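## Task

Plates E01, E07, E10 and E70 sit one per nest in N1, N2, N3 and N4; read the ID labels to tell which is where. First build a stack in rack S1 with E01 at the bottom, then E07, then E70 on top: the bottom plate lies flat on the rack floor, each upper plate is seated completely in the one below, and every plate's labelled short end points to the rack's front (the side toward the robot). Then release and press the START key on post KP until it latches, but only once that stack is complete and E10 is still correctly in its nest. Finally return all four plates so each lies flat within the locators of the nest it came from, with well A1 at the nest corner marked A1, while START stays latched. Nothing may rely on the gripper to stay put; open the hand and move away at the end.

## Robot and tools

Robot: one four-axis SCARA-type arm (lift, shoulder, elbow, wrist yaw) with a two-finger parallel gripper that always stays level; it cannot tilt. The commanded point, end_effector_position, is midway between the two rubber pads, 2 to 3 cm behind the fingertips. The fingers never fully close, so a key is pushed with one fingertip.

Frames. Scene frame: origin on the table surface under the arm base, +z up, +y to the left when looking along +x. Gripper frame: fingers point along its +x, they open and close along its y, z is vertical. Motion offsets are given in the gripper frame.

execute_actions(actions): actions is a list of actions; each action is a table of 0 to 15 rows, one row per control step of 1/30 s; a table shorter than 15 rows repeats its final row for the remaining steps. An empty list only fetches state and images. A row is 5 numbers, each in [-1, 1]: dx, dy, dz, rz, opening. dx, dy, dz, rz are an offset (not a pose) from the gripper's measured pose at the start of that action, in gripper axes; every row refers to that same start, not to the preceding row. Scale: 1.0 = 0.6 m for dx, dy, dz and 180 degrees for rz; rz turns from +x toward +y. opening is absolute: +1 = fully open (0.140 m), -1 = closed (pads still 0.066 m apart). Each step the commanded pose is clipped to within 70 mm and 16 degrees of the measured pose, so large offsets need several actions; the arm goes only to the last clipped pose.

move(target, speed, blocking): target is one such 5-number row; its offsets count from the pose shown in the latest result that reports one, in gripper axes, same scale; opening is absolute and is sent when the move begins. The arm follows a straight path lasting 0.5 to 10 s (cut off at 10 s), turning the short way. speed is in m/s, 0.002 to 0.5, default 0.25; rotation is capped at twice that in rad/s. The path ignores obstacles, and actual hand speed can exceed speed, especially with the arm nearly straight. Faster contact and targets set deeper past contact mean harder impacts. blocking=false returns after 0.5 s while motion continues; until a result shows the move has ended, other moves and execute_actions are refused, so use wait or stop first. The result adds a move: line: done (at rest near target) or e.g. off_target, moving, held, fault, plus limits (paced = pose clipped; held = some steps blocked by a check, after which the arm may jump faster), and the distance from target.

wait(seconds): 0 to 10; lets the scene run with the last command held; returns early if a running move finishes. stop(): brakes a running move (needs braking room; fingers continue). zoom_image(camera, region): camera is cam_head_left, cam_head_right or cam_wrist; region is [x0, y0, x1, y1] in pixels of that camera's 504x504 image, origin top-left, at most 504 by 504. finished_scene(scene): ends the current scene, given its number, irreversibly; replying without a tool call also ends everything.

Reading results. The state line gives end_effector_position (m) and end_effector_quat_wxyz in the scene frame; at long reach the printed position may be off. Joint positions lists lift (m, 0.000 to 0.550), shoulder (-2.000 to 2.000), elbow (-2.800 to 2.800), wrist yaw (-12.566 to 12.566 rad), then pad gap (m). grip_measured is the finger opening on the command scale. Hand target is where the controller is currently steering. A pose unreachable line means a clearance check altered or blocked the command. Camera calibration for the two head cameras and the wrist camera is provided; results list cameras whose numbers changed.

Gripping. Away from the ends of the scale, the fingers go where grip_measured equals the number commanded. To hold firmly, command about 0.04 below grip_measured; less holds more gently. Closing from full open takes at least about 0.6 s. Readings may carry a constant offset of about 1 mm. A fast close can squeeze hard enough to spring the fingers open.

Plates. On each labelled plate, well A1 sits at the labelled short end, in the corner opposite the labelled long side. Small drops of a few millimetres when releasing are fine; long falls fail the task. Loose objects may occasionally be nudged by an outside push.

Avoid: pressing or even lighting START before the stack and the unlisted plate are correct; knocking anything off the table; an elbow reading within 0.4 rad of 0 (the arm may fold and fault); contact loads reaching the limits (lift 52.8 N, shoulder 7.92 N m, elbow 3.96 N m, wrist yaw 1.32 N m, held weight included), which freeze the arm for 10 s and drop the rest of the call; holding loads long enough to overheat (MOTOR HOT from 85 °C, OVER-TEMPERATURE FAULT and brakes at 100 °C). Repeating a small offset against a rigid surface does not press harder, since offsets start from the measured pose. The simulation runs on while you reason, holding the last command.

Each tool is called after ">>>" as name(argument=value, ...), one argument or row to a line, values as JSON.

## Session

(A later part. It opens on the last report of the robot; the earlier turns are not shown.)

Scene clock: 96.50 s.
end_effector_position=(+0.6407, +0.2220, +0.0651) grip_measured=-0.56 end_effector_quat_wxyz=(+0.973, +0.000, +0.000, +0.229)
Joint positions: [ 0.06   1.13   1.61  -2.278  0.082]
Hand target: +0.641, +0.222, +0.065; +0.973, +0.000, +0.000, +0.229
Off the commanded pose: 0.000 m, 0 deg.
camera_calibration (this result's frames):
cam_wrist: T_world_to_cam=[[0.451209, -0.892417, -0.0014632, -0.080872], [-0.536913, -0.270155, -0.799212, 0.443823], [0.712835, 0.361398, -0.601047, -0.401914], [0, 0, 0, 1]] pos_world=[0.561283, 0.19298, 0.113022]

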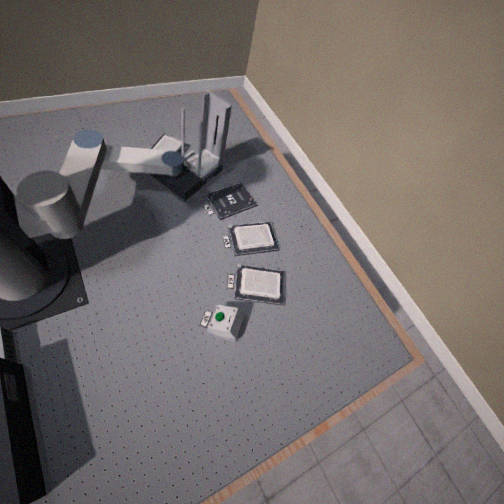

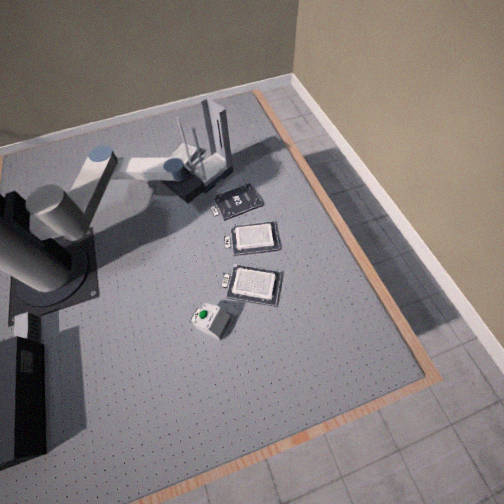

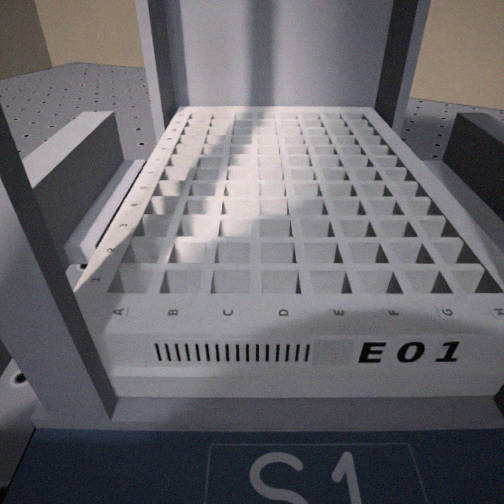

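Release E01.

>>> execute_actions(
  actions=[
    [[0,0,0,0,-0.5],[0,0,0,0,-0.45],[0,0,0,0,-0.4],[0,0,0,0,-0.3],[0,0,0,0,-0.2],[0,0,0,0,-0.1],[0,0,0,0,0.0],[0,0,0,0,0.1],[0,0,0,0,0.2]],
    [[0,0,0,0,0.2]],
  ],
)

>>> move(
  target=[-0.175, 0, 0, 0, 0.2],
  speed=0.15,
)

Scene clock: 99.40 s.
end_effector_position=(+0.6407, +0.2220, +0.0651) grip_measured=+0.20 end_effector_quat_wxyz=(+0.973, +0.000, +0.000, +0.229)
Joint positions: [ 0.06   1.13   1.61  -2.278  0.11 ]
Hand target: +0.641, +0.222, +0.065; +0.973, +0.000, +0.000, +0.229
Off the commanded pose: 0.000 m, 0 deg.
camera_calibration (this result's frames):
cam_wrist: T_world_to_cam=[[0.451206, -0.892419, -0.0014632, -0.08087], [-0.536914, -0.270153, -0.799212, 0.443824], [0.712837, 0.361395, -0.601047, -0.401914], [0, 0, 0, 1]] pos_world=[0.561283, 0.19298, 0.113022]

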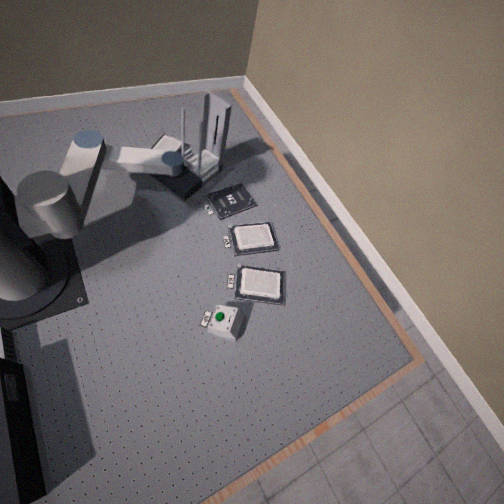

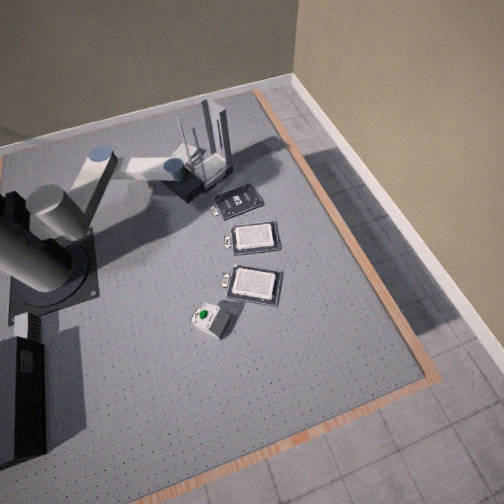

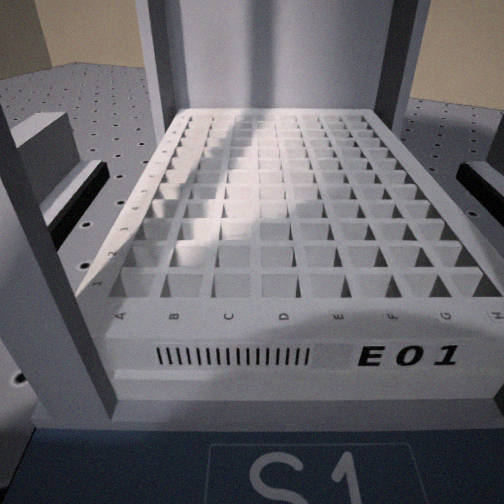

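Scene clock: 100.43 s.
end_effector_position=(+0.5467, +0.1750, +0.0651) grip_measured=+0.20 end_effector_quat_wxyz=(+0.973, +0.000, +0.000, +0.229)
Joint positions: [ 0.06   1.329  1.086 -1.953  0.11 ]
Hand target: +0.547, +0.175, +0.065; +0.973, +0.000, +0.000, +0.229
Off the commanded pose: 0.000 m, 0 deg.
move: done
camera_calibration (this result's frames):
cam_wrist: T_world_to_cam=[[0.450866, -0.892591, -0.0014632, -0.0801791], [-0.537017, -0.269948, -0.799212, 0.380691], [0.712974, 0.361123, -0.601047, -0.317968], [0, 0, 0, 1]] pos_world=[0.46729, 0.146025, 0.113022]

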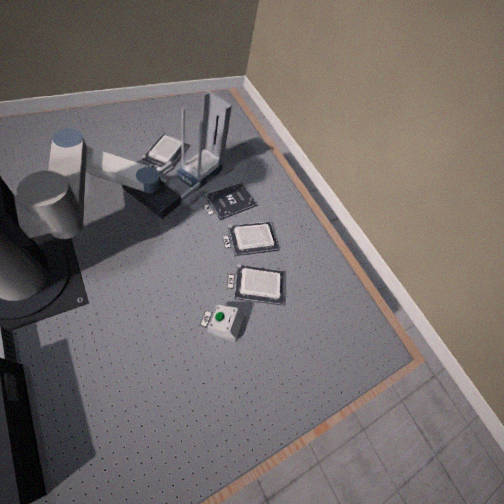

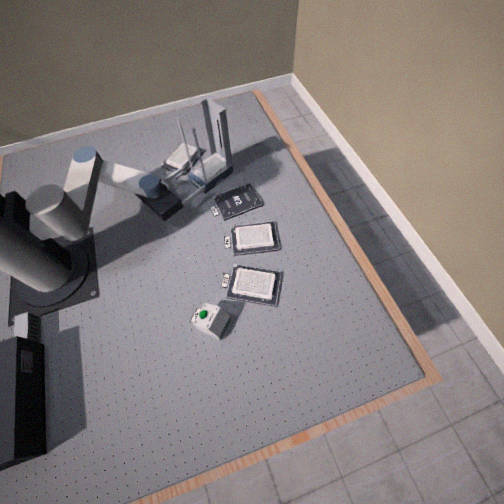

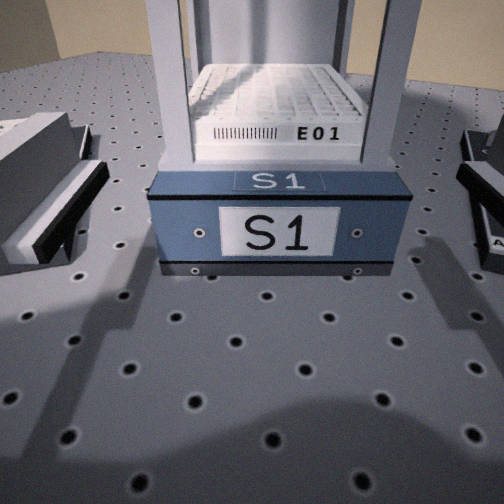

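>>> move(
  target=[-0.029, 0.2245, 0.0583, 0.0917, 0.2],
  speed=0.25,
)

>>> move(
  target=[0.175, 0, 0, 0, -0.1],
  speed=0.2,
)

Scene clock: 110.90 s.
end_effector_position=(+0.4709, +0.2879, +0.1002) grip_measured=+0.20 end_effector_quat_wxyz=(+0.930, +0.000, +0.000, +0.367)
Joint positions: [ 0.095  1.68   1.095 -2.024  0.11 ]
Hand target: +0.471, +0.288, +0.100; +0.930, +0.000, +0.000, +0.366
Off the commanded pose: 0.000 m, 0 deg.
move: done
camera_calibration (this result's frames):
cam_wrist: T_world_to_cam=[[0.686354, -0.727266, -0.0014632, -0.103724], [-0.437925, -0.411681, -0.799212, 0.392619], [0.580638, 0.549183, -0.601047, -0.275463], [0, 0, 0, 1]] pos_world=[0.403073, 0.237478, 0.148068]

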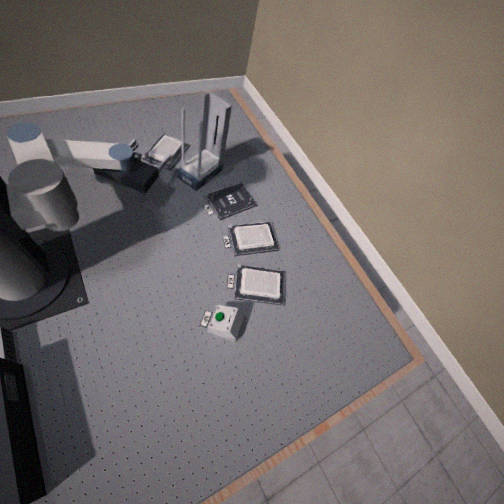

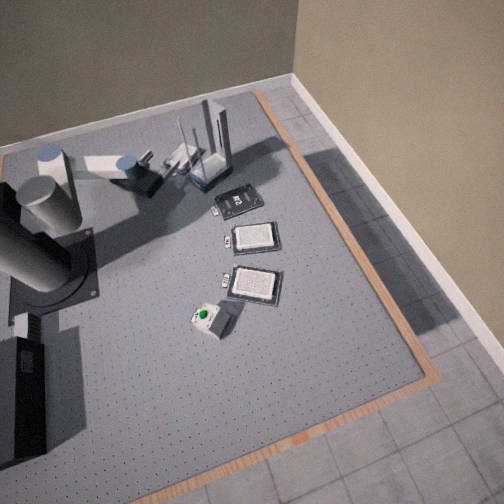

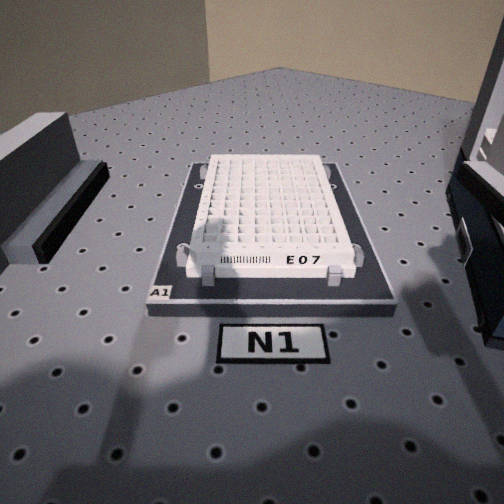

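Scene clock: 111.83 s.
end_effector_position=(+0.5477, +0.3596, +0.1002) grip_measured=-0.10 end_effector_quat_wxyz=(+0.930, +0.000, +0.000, +0.367)
Joint positions: [ 0.095  1.46   1.622 -2.331  0.099]
Hand target: +0.548, +0.360, +0.100; +0.930, +0.000, +0.000, +0.367
Off the commanded pose: 0.000 m, 0 deg.
move: done
camera_calibration (this result's frames):
cam_wrist: T_world_to_cam=[[0.686541, -0.727089, -0.0014632, -0.104411], [-0.437819, -0.411794, -0.799212, 0.45575], [0.580496, 0.549333, -0.601047, -0.359402], [0, 0, 0, 1]] pos_world=[0.47985, 0.309191, 0.148071]

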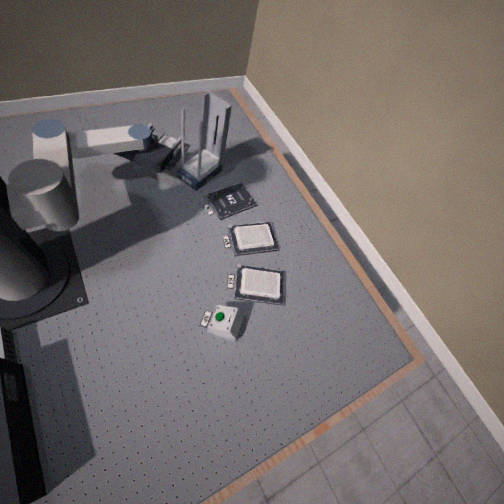

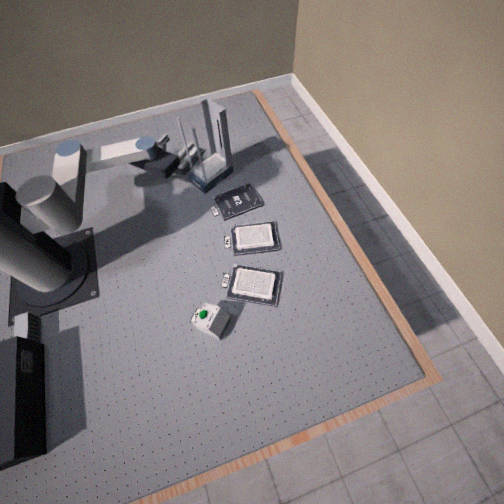

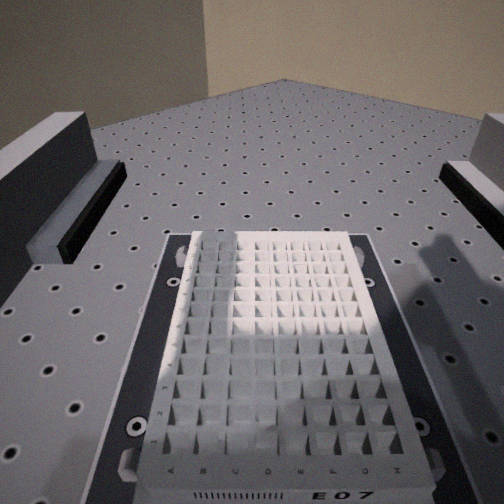

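>>> zoom_image(
  camera="cam_wrist",
  region=[100, 380, 460, 500],
)

>>> zoom_image(
  camera="cam_wrist",
  region=[150, 220, 390, 300],
)

Region (100, 380, 460, 500) of cam_wrist's 504x504 image, scaled by 1.400, with more detail than that image has.

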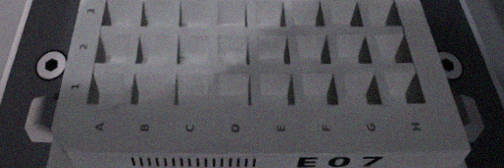

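Region (150, 220, 390, 300) of cam_wrist's 504x504 image, scaled by 2.100, with more detail than that image has.

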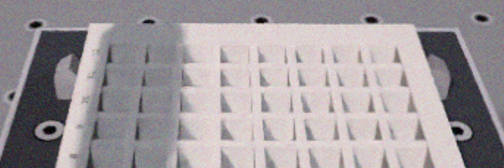

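>>> move(
  target=[0.0025, 0.001, -0.1083, -0.0012, -0.1],
  speed=0.12,
)

>>> execute_actions(
  actions=[
    [[0,0,0,0,-0.2],[0,0,0,0,-0.25],[0,0,0,0,-0.3],[0,0,0,0,-0.33],[0,0,0,0,-0.36],[0,0,0,0,-0.39],[0,0,0,0,-0.42],[0,0,0,0,-0.44],[0,0,0,0,-0.46],[0,0,0,0,-0.48],[0,0,0,0,-0.5],[0,0,0,0,-0.51],[0,0,0,0,-0.52],[0,0,0,0,-0.53],[0,0,0,0,-0.54]],
    [[0,0,0,0,-0.55],[0,0,0,0,-0.56],[0,0,0,0,-0.57],[0,0,0,0,-0.58],[0,0,0,0,-0.59],[0,0,0,0,-0.6],[0,0,0,0,-0.61]],
  ],
)

Scene clock: 119.43 s.
end_effector_position=(+0.5483, +0.3611, +0.0351) grip_measured=-0.10 end_effector_quat_wxyz=(+0.931, +0.000, +0.000, +0.365)
Joint positions: [ 0.03   1.46   1.63  -2.342  0.099]
Hand target: +0.548, +0.361, +0.035; +0.931, +0.000, +0.000, +0.365
Off the commanded pose: 0.000 m, 0 deg.
move: done
camera_calibration (this result's frames):
cam_wrist: T_world_to_cam=[[0.683993, -0.729487, -0.0014632, -0.101576], [-0.439257, -0.41026, -0.799212, 0.404884], [0.582415, 0.547298, -0.601047, -0.399995], [0, 0, 0, 1]] pos_world=[0.480289, 0.310926, 0.0830238]

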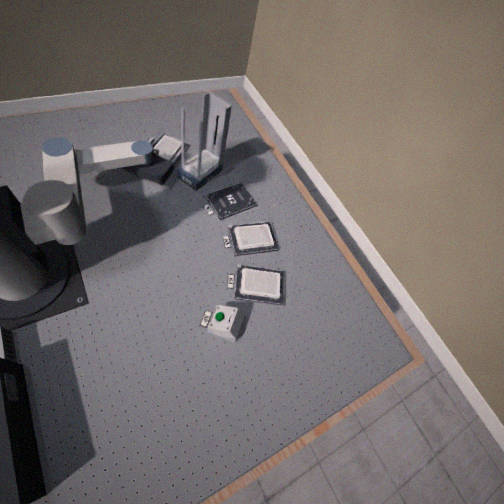

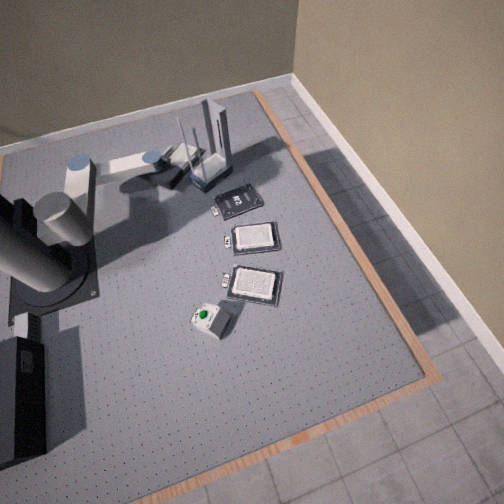

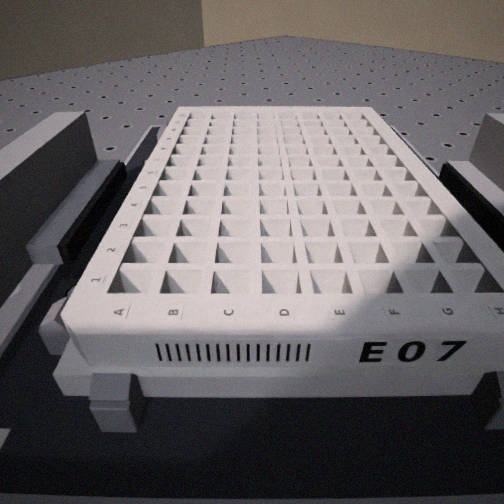

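Scene clock: 120.43 s.
end_effector_position=(+0.5483, +0.3611, +0.0351) grip_measured=-0.56 end_effector_quat_wxyz=(+0.931, +0.000, +0.000, +0.365)
Joint positions: [ 0.03   1.46   1.63  -2.342  0.082]
Hand target: +0.548, +0.361, +0.035; +0.931, +0.000, +0.000, +0.365
Off the commanded pose: 0.000 m, 0 deg.
camera_calibration (this result's frames):
cam_wrist: T_world_to_cam=[[0.684011, -0.729471, -0.0014632, -0.101582], [-0.439247, -0.41027, -0.799212, 0.404882], [0.582402, 0.547312, -0.601047, -0.399993], [0, 0, 0, 1]] pos_world=[0.480283, 0.310931, 0.0830239]

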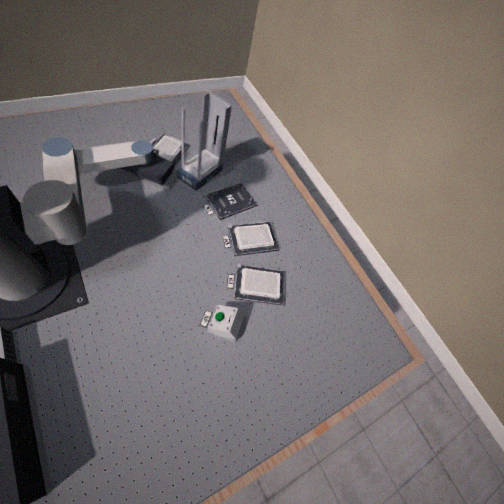

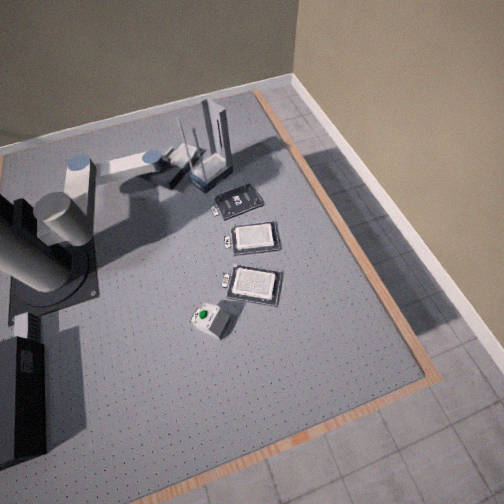

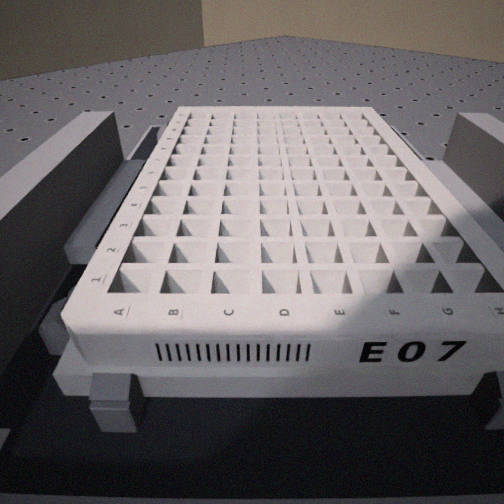

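>>> move(
  target=[0, 0, 0.5032, 0, -0.61],
  speed=0.25,
)

Scene clock: 124.17 s.
end_effector_position=(+0.5483, +0.3611, +0.3371) grip_measured=-0.56 end_effector_quat_wxyz=(+0.931, +0.000, +0.000, +0.365)
Joint positions: [ 0.332  1.46   1.63  -2.342  0.082]
Hand target: +0.548, +0.361, +0.337; +0.931, +0.000, +0.000, +0.365
Off the commanded pose: 0.000 m, 0 deg.
move: done
camera_calibration (this result's frames):
cam_wrist: T_world_to_cam=[[0.684046, -0.729438, -0.0014632, -0.101152], [-0.439227, -0.410291, -0.799212, 0.646224], [0.582375, 0.54734, -0.601047, -0.218492], [0, 0, 0, 1]] pos_world=[0.480277, 0.310945, 0.384998]

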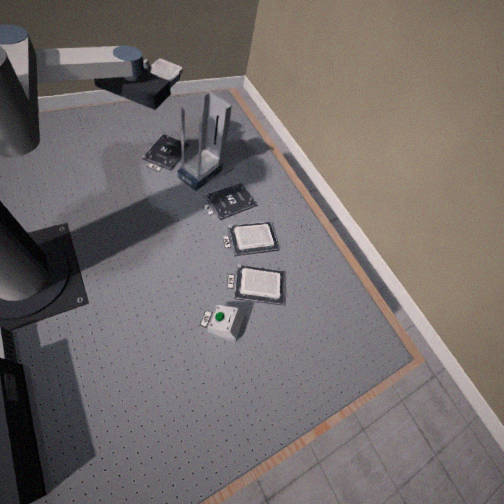

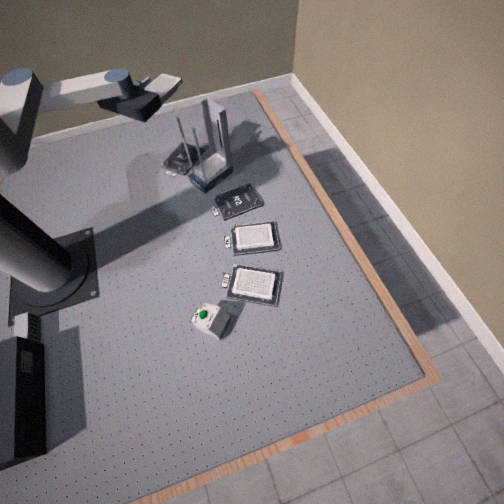

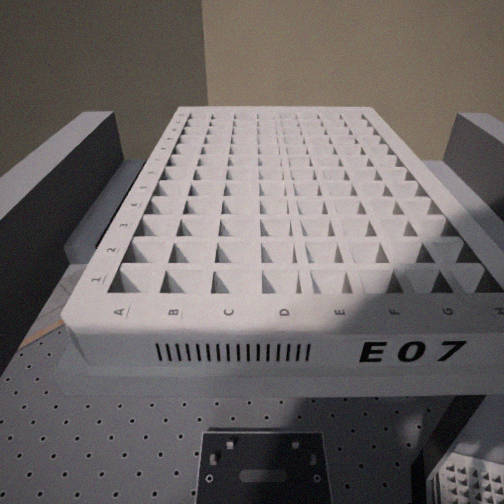

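>>> move(
  target=[-0.04488, -0.27468, 0, -0.09077, -0.61],
  speed=0.2,
)

Scene clock: 128.80 s.
end_effector_position=(+0.6407, +0.2219, +0.3371) grip_measured=-0.56 end_effector_quat_wxyz=(+0.973, +0.000, +0.000, +0.229)
Joint positions: [ 0.332  1.13   1.61  -2.278  0.082]
Hand target: +0.641, +0.222, +0.337; +0.973, +0.000, +0.000, +0.229
Off the commanded pose: 0.000 m, 0 deg.
move: done
camera_calibration (this result's frames):
cam_wrist: T_world_to_cam=[[0.450803, -0.892622, -0.0014632, -0.0802791], [-0.537036, -0.269911, -0.799212, 0.661213], [0.713, 0.361073, -0.601047, -0.238475], [0, 0, 0, 1]] pos_world=[0.561318, 0.192917, 0.384998]

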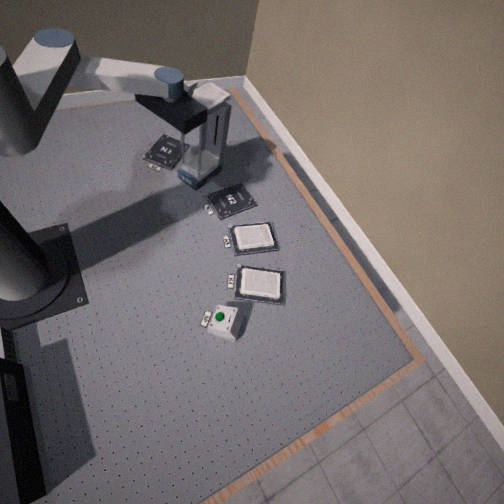

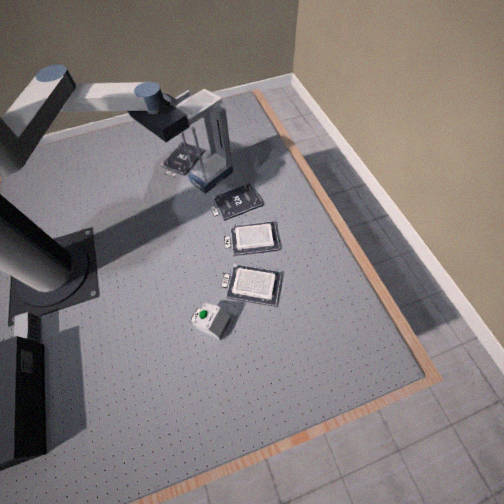

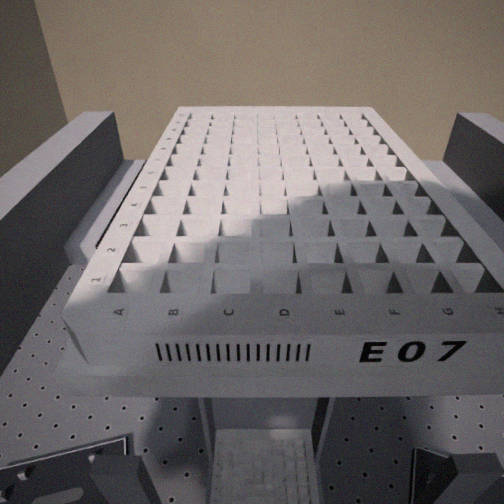

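>>> move(
  target=[0, 0.00015, -0.4235, 0.00015, -0.61],
  speed=0.17,
)

>>> move(
  target=[0, 0, -0.0093, 0, -0.61],
  speed=0.01,
)

Scene clock: 132.90 s.
end_effector_position=(+0.6407, +0.2219, +0.0829) grip_measured=-0.56 end_effector_quat_wxyz=(+0.973, +0.000, +0.000, +0.229)
Joint positions: [ 0.078  1.13   1.61  -2.278  0.082]
Hand target: +0.641, +0.222, +0.083; +0.973, +0.000, +0.000, +0.229
Off the commanded pose: 0.000 m, 0 deg.
move: done
camera_calibration (this result's frames):
cam_wrist: T_world_to_cam=[[0.450944, -0.892551, -0.0014632, -0.0807267], [-0.536994, -0.269995, -0.799212, 0.458058], [0.712943, 0.361185, -0.601047, -0.391233], [0, 0, 0, 1]] pos_world=[0.561304, 0.192929, 0.130818]

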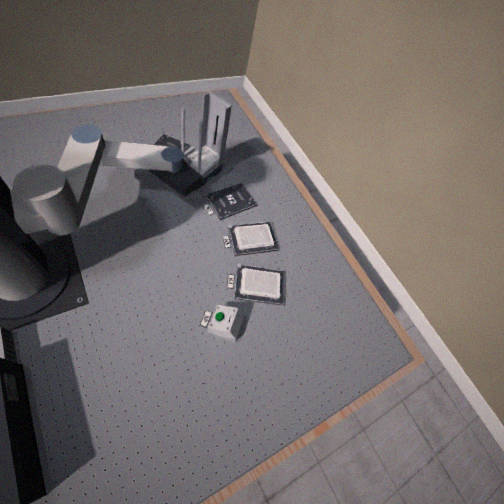

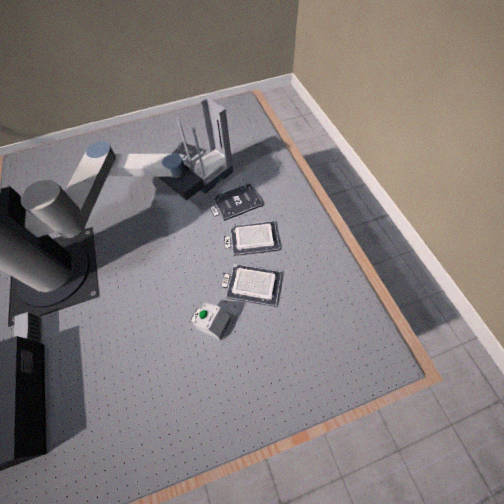

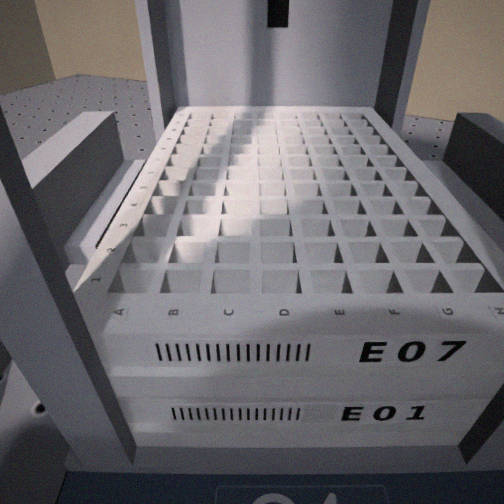

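Scene clock: 133.67 s.
end_effector_position=(+0.6407, +0.2219, +0.0773) grip_measured=-0.56 end_effector_quat_wxyz=(+0.973, +0.000, +0.000, +0.229)
Joint positions: [ 0.072  1.13   1.61  -2.278  0.082]
Hand target: +0.641, +0.222, +0.077; +0.973, +0.000, +0.000, +0.229
Off the commanded pose: 0.000 m, 0 deg.
move: done
camera_calibration (this result's frames):
cam_wrist: T_world_to_cam=[[0.450944, -0.892551, -0.0014632, -0.080735], [-0.536994, -0.269995, -0.799212, 0.453597], [0.712943, 0.361186, -0.601047, -0.394588], [0, 0, 0, 1]] pos_world=[0.561304, 0.192929, 0.125236]

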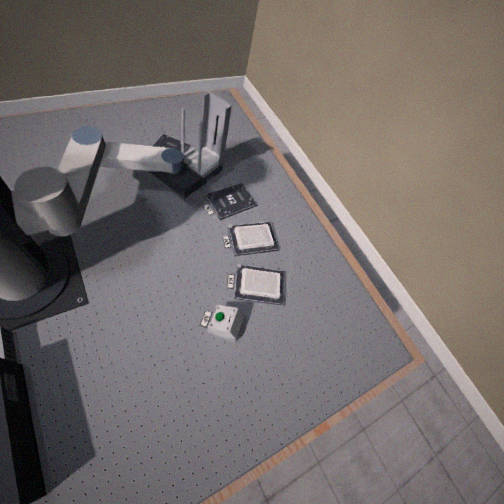

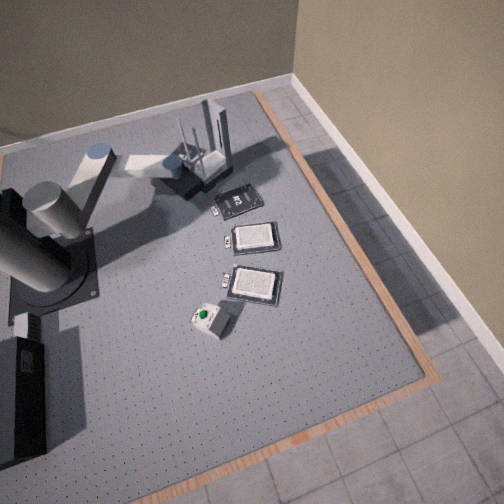

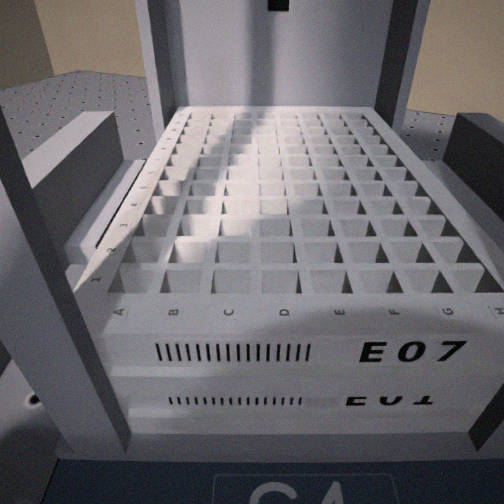

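>>> execute_actions(
  actions=[
    [[0,0,0,0,-0.5],[0,0,0,0,-0.45],[0,0,0,0,-0.4],[0,0,0,0,-0.3],[0,0,0,0,-0.2],[0,0,0,0,-0.1],[0,0,0,0,0.0],[0,0,0,0,0.1],[0,0,0,0,0.2]],
    [[0,0,0,0,0.2]],
  ],
)

>>> move(
  target=[-0.175, 0, 0, 0, 0.2],
  speed=0.15,
)

Scene clock: 136.63 s.
end_effector_position=(+0.6407, +0.2219, +0.0773) grip_measured=+0.20 end_effector_quat_wxyz=(+0.973, +0.000, +0.000, +0.229)
Joint positions: [ 0.072  1.13   1.61  -2.278  0.11 ]
Hand target: +0.641, +0.222, +0.077; +0.973, +0.000, +0.000, +0.229
Off the commanded pose: 0.000 m, 0 deg.
camera_calibration (this result's frames):
cam_wrist: T_world_to_cam=[[0.45094, -0.892553, -0.0014632, -0.0807325], [-0.536995, -0.269993, -0.799212, 0.453597], [0.712944, 0.361183, -0.601047, -0.394589], [0, 0, 0, 1]] pos_world=[0.561305, 0.192929, 0.125236]

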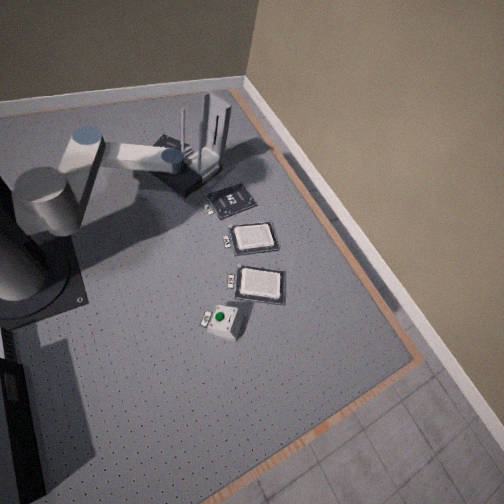

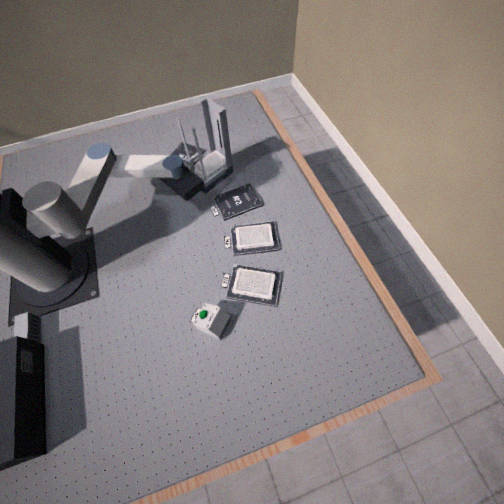

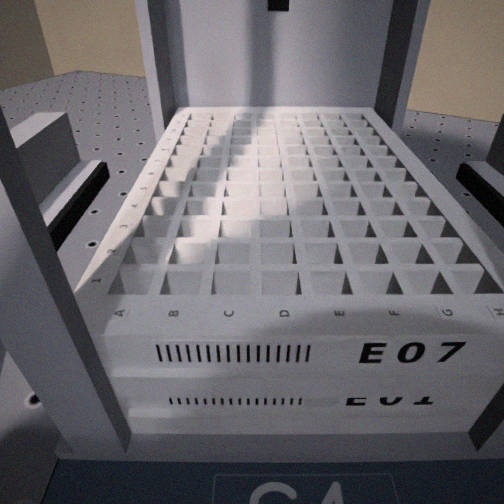

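Scene clock: 137.67 s.
end_effector_position=(+0.5467, +0.1749, +0.0773) grip_measured=+0.20 end_effector_quat_wxyz=(+0.973, +0.000, +0.000, +0.229)
Joint positions: [ 0.072  1.329  1.086 -1.954  0.11 ]
Hand target: +0.547, +0.175, +0.077; +0.973, +0.000, +0.000, +0.229
Off the commanded pose: 0.000 m, 0 deg.
move: done
camera_calibration (this result's frames):
cam_wrist: T_world_to_cam=[[0.450604, -0.892723, -0.0014632, -0.0800434], [-0.537096, -0.269791, -0.799212, 0.390465], [0.71308, 0.360914, -0.601047, -0.310643], [0, 0, 0, 1]] pos_world=[0.467299, 0.146003, 0.125236]

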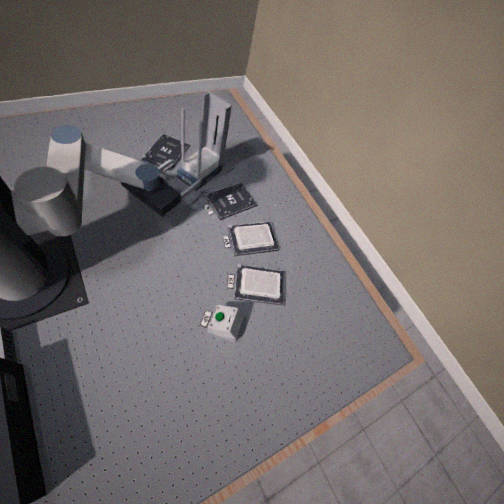

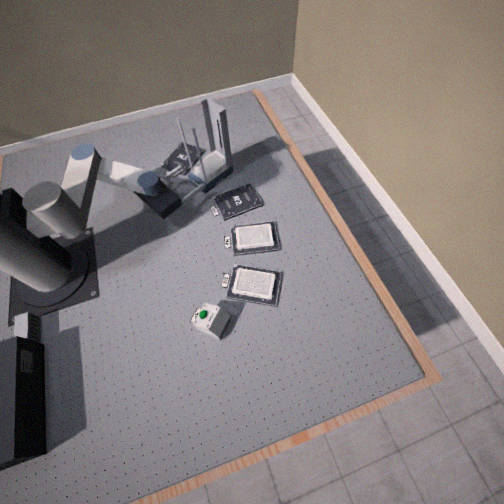

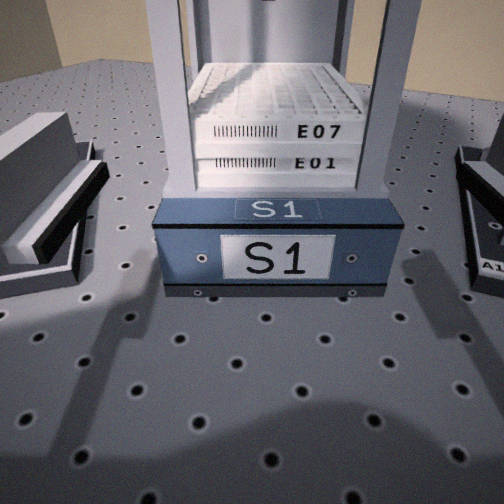

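>>> move(
  target=[-0.0333, -0.25, 0.0378, -0.0556, 0.2],
  speed=0.3,
)

>>> move(
  target=[0.0813, -0.2852, 0, -0.1611, -0.1],
  speed=0.3,
)

Scene clock: 150.80 s.
end_effector_position=(+0.5958, +0.0318, +0.1000) grip_measured=+0.20 end_effector_quat_wxyz=(+0.990, +0.000, +0.000, +0.143)
Joint positions: [ 0.095  0.847  1.158 -1.718  0.11 ]
Hand target: +0.596, +0.032, +0.100; +0.990, +0.000, +0.000, +0.143
Off the commanded pose: 0.000 m, 0 deg.
move: done
camera_calibration (this result's frames):
cam_wrist: T_world_to_cam=[[0.288437, -0.957498, -0.0014632, -0.131251], [-0.57584, -0.172245, -0.799212, 0.416278], [0.764992, 0.231365, -0.601047, -0.307118], [0, 0, 0, 1]] pos_world=[0.51251, 0.0170856, 0.14791]

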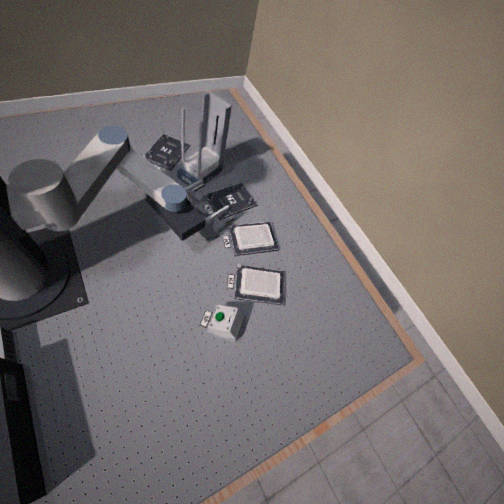

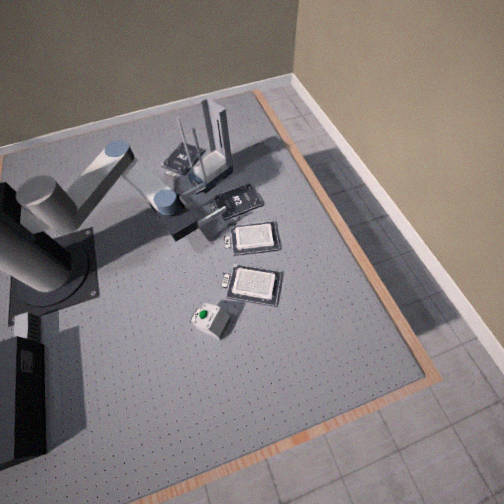

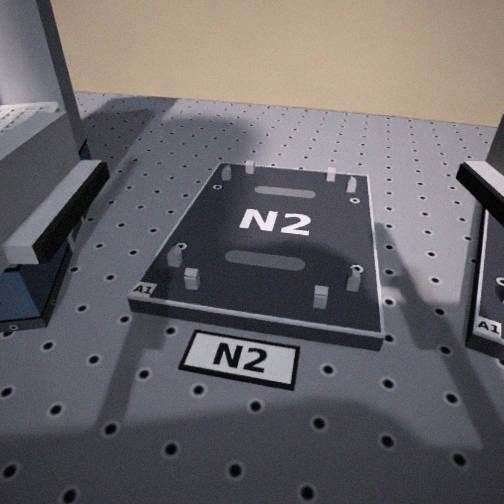

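Scene clock: 152.03 s.
end_effector_position=(+0.6911, -0.1185, +0.1000) grip_measured=-0.10 end_effector_quat_wxyz=(+0.994, +0.000, +0.000, -0.109)
Joint positions: [ 0.095  0.43   1.688 -2.337  0.099]
Hand target: +0.691, -0.118, +0.100; +0.994, +0.000, +0.000, -0.109
Off the commanded pose: 0.000 m, 0 deg.
move: done
camera_calibration (this result's frames):
cam_wrist: T_world_to_cam=[[-0.211834, -0.977305, -0.0014632, 0.0407237], [-0.58716, 0.128465, -0.799212, 0.488739], [0.781262, -0.168441, -0.601047, -0.403888], [0, 0, 0, 1]] pos_world=[0.611137, -0.0910178, 0.14791]

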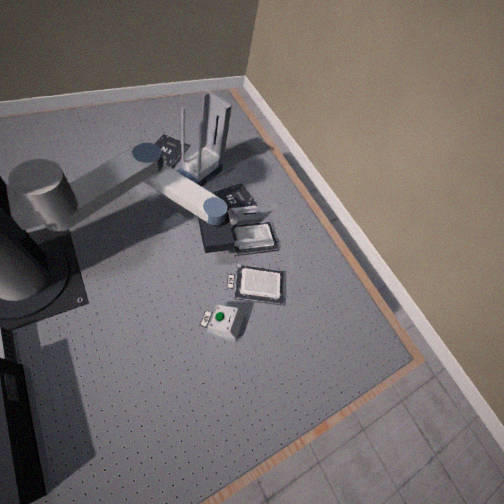

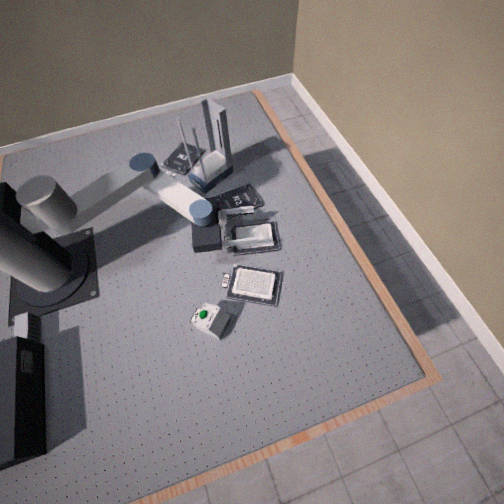

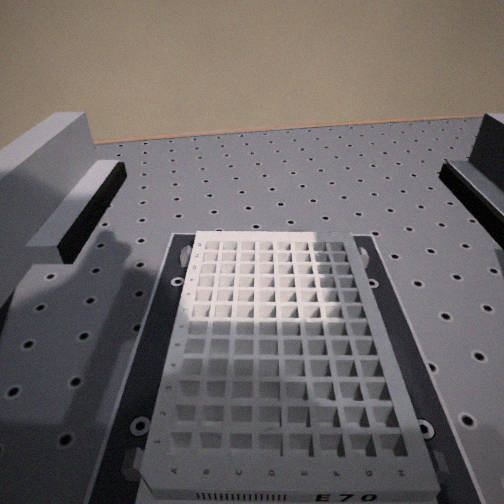

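>>> zoom_image(
  camera="cam_wrist",
  region=[100, 380, 460, 500],
)

>>> zoom_image(
  camera="cam_wrist",
  region=[150, 220, 390, 300],
)

Region (100, 380, 460, 500) of cam_wrist's 504x504 image, scaled by 1.400, with more detail than that image has.

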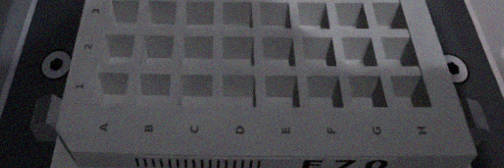

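Region (150, 220, 390, 300) of cam_wrist's 504x504 image, scaled by 2.100, with more detail than that image has.

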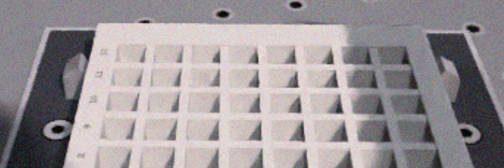

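>>> move(
  target=[0.0018, -0.0015, -0.1082, -0.0044, -0.1],
  speed=0.12,
)

>>> execute_actions(
  actions=[
    [[0,0,0,0,-0.2],[0,0,0,0,-0.25],[0,0,0,0,-0.3],[0,0,0,0,-0.33],[0,0,0,0,-0.36],[0,0,0,0,-0.39],[0,0,0,0,-0.42],[0,0,0,0,-0.44],[0,0,0,0,-0.46],[0,0,0,0,-0.48],[0,0,0,0,-0.5],[0,0,0,0,-0.51],[0,0,0,0,-0.52],[0,0,0,0,-0.53],[0,0,0,0,-0.54]],
    [[0,0,0,0,-0.55],[0,0,0,0,-0.56],[0,0,0,0,-0.57],[0,0,0,0,-0.58],[0,0,0,0,-0.59],[0,0,0,0,-0.6],[0,0,0,0,-0.61]],
  ],
)

Scene clock: 160.03 s.
end_effector_position=(+0.6919, -0.1196, +0.0350) grip_measured=-0.10 end_effector_quat_wxyz=(+0.993, +0.000, +0.000, -0.116)
Joint positions: [ 0.03   0.43   1.694 -2.357  0.099]
Hand target: +0.692, -0.120, +0.035; +0.993, +0.000, +0.000, -0.116
Off the commanded pose: 0.000 m, 0 deg.
move: done
camera_calibration (this result's frames):
cam_wrist: T_world_to_cam=[[-0.225143, -0.974325, -0.0014632, 0.0493183], [-0.585353, 0.136461, -0.799212, 0.437137], [0.778892, -0.17908, -0.601047, -0.443416], [0, 0, 0, 1]] pos_world=[0.612357, -0.0910072, 0.0829234]

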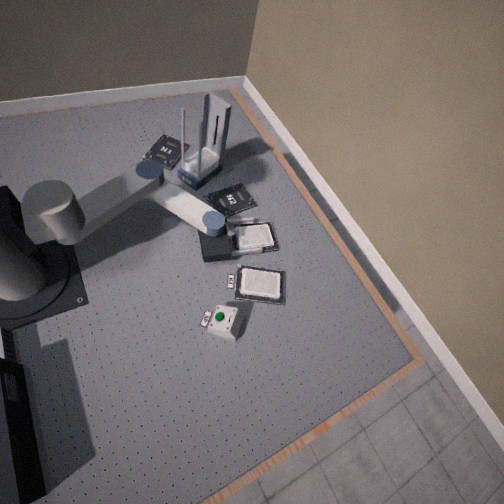

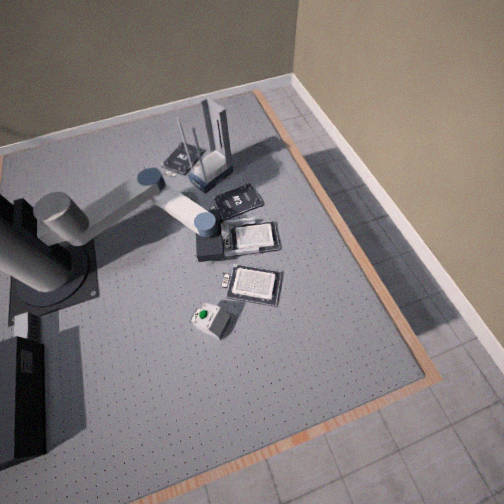

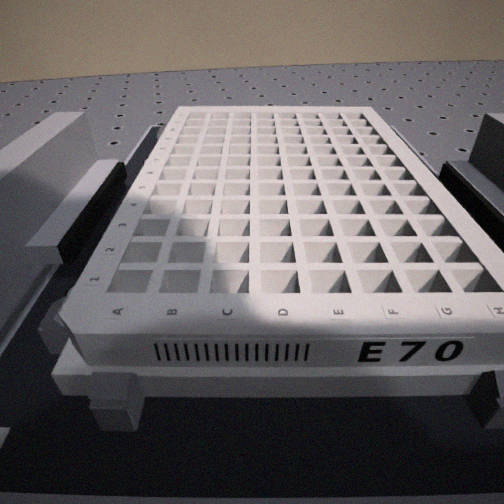

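Scene clock: 161.03 s.
end_effector_position=(+0.6919, -0.1196, +0.0350) grip_measured=-0.56 end_effector_quat_wxyz=(+0.993, +0.000, +0.000, -0.116)
Joint positions: [ 0.03   0.43   1.694 -2.357  0.082]
Hand target: +0.692, -0.120, +0.035; +0.993, +0.000, +0.000, -0.116
Off the commanded pose: 0.000 m, 0 deg.
camera_calibration (this result's frames):
cam_wrist: T_world_to_cam=[[-0.225116, -0.974331, -0.0014632, 0.0493029], [-0.585357, 0.136445, -0.799212, 0.437138], [0.778897, -0.179059, -0.601047, -0.443417], [0, 0, 0, 1]] pos_world=[0.612357, -0.0910055, 0.0829234]

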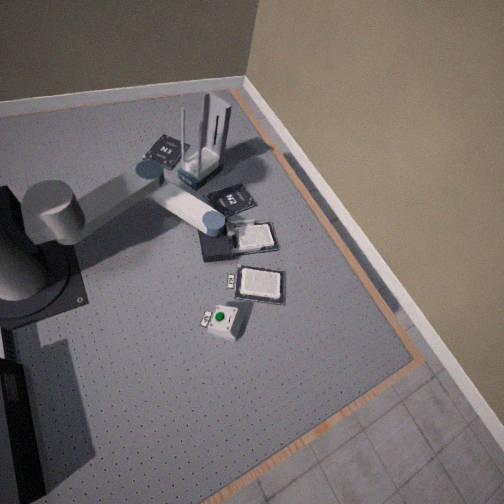

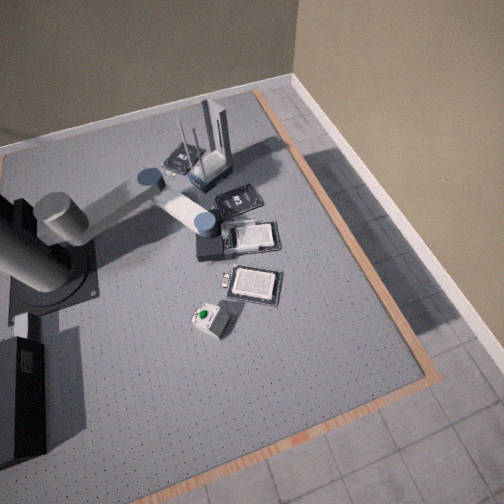

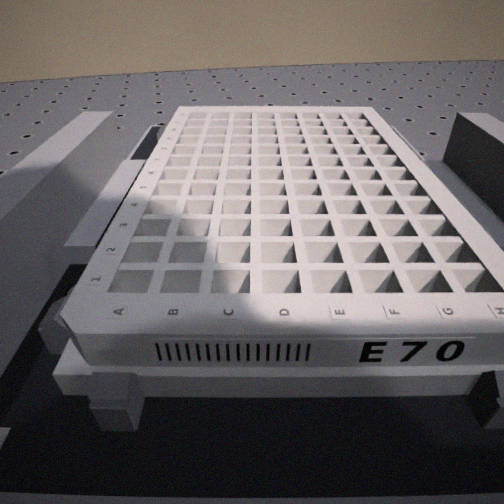

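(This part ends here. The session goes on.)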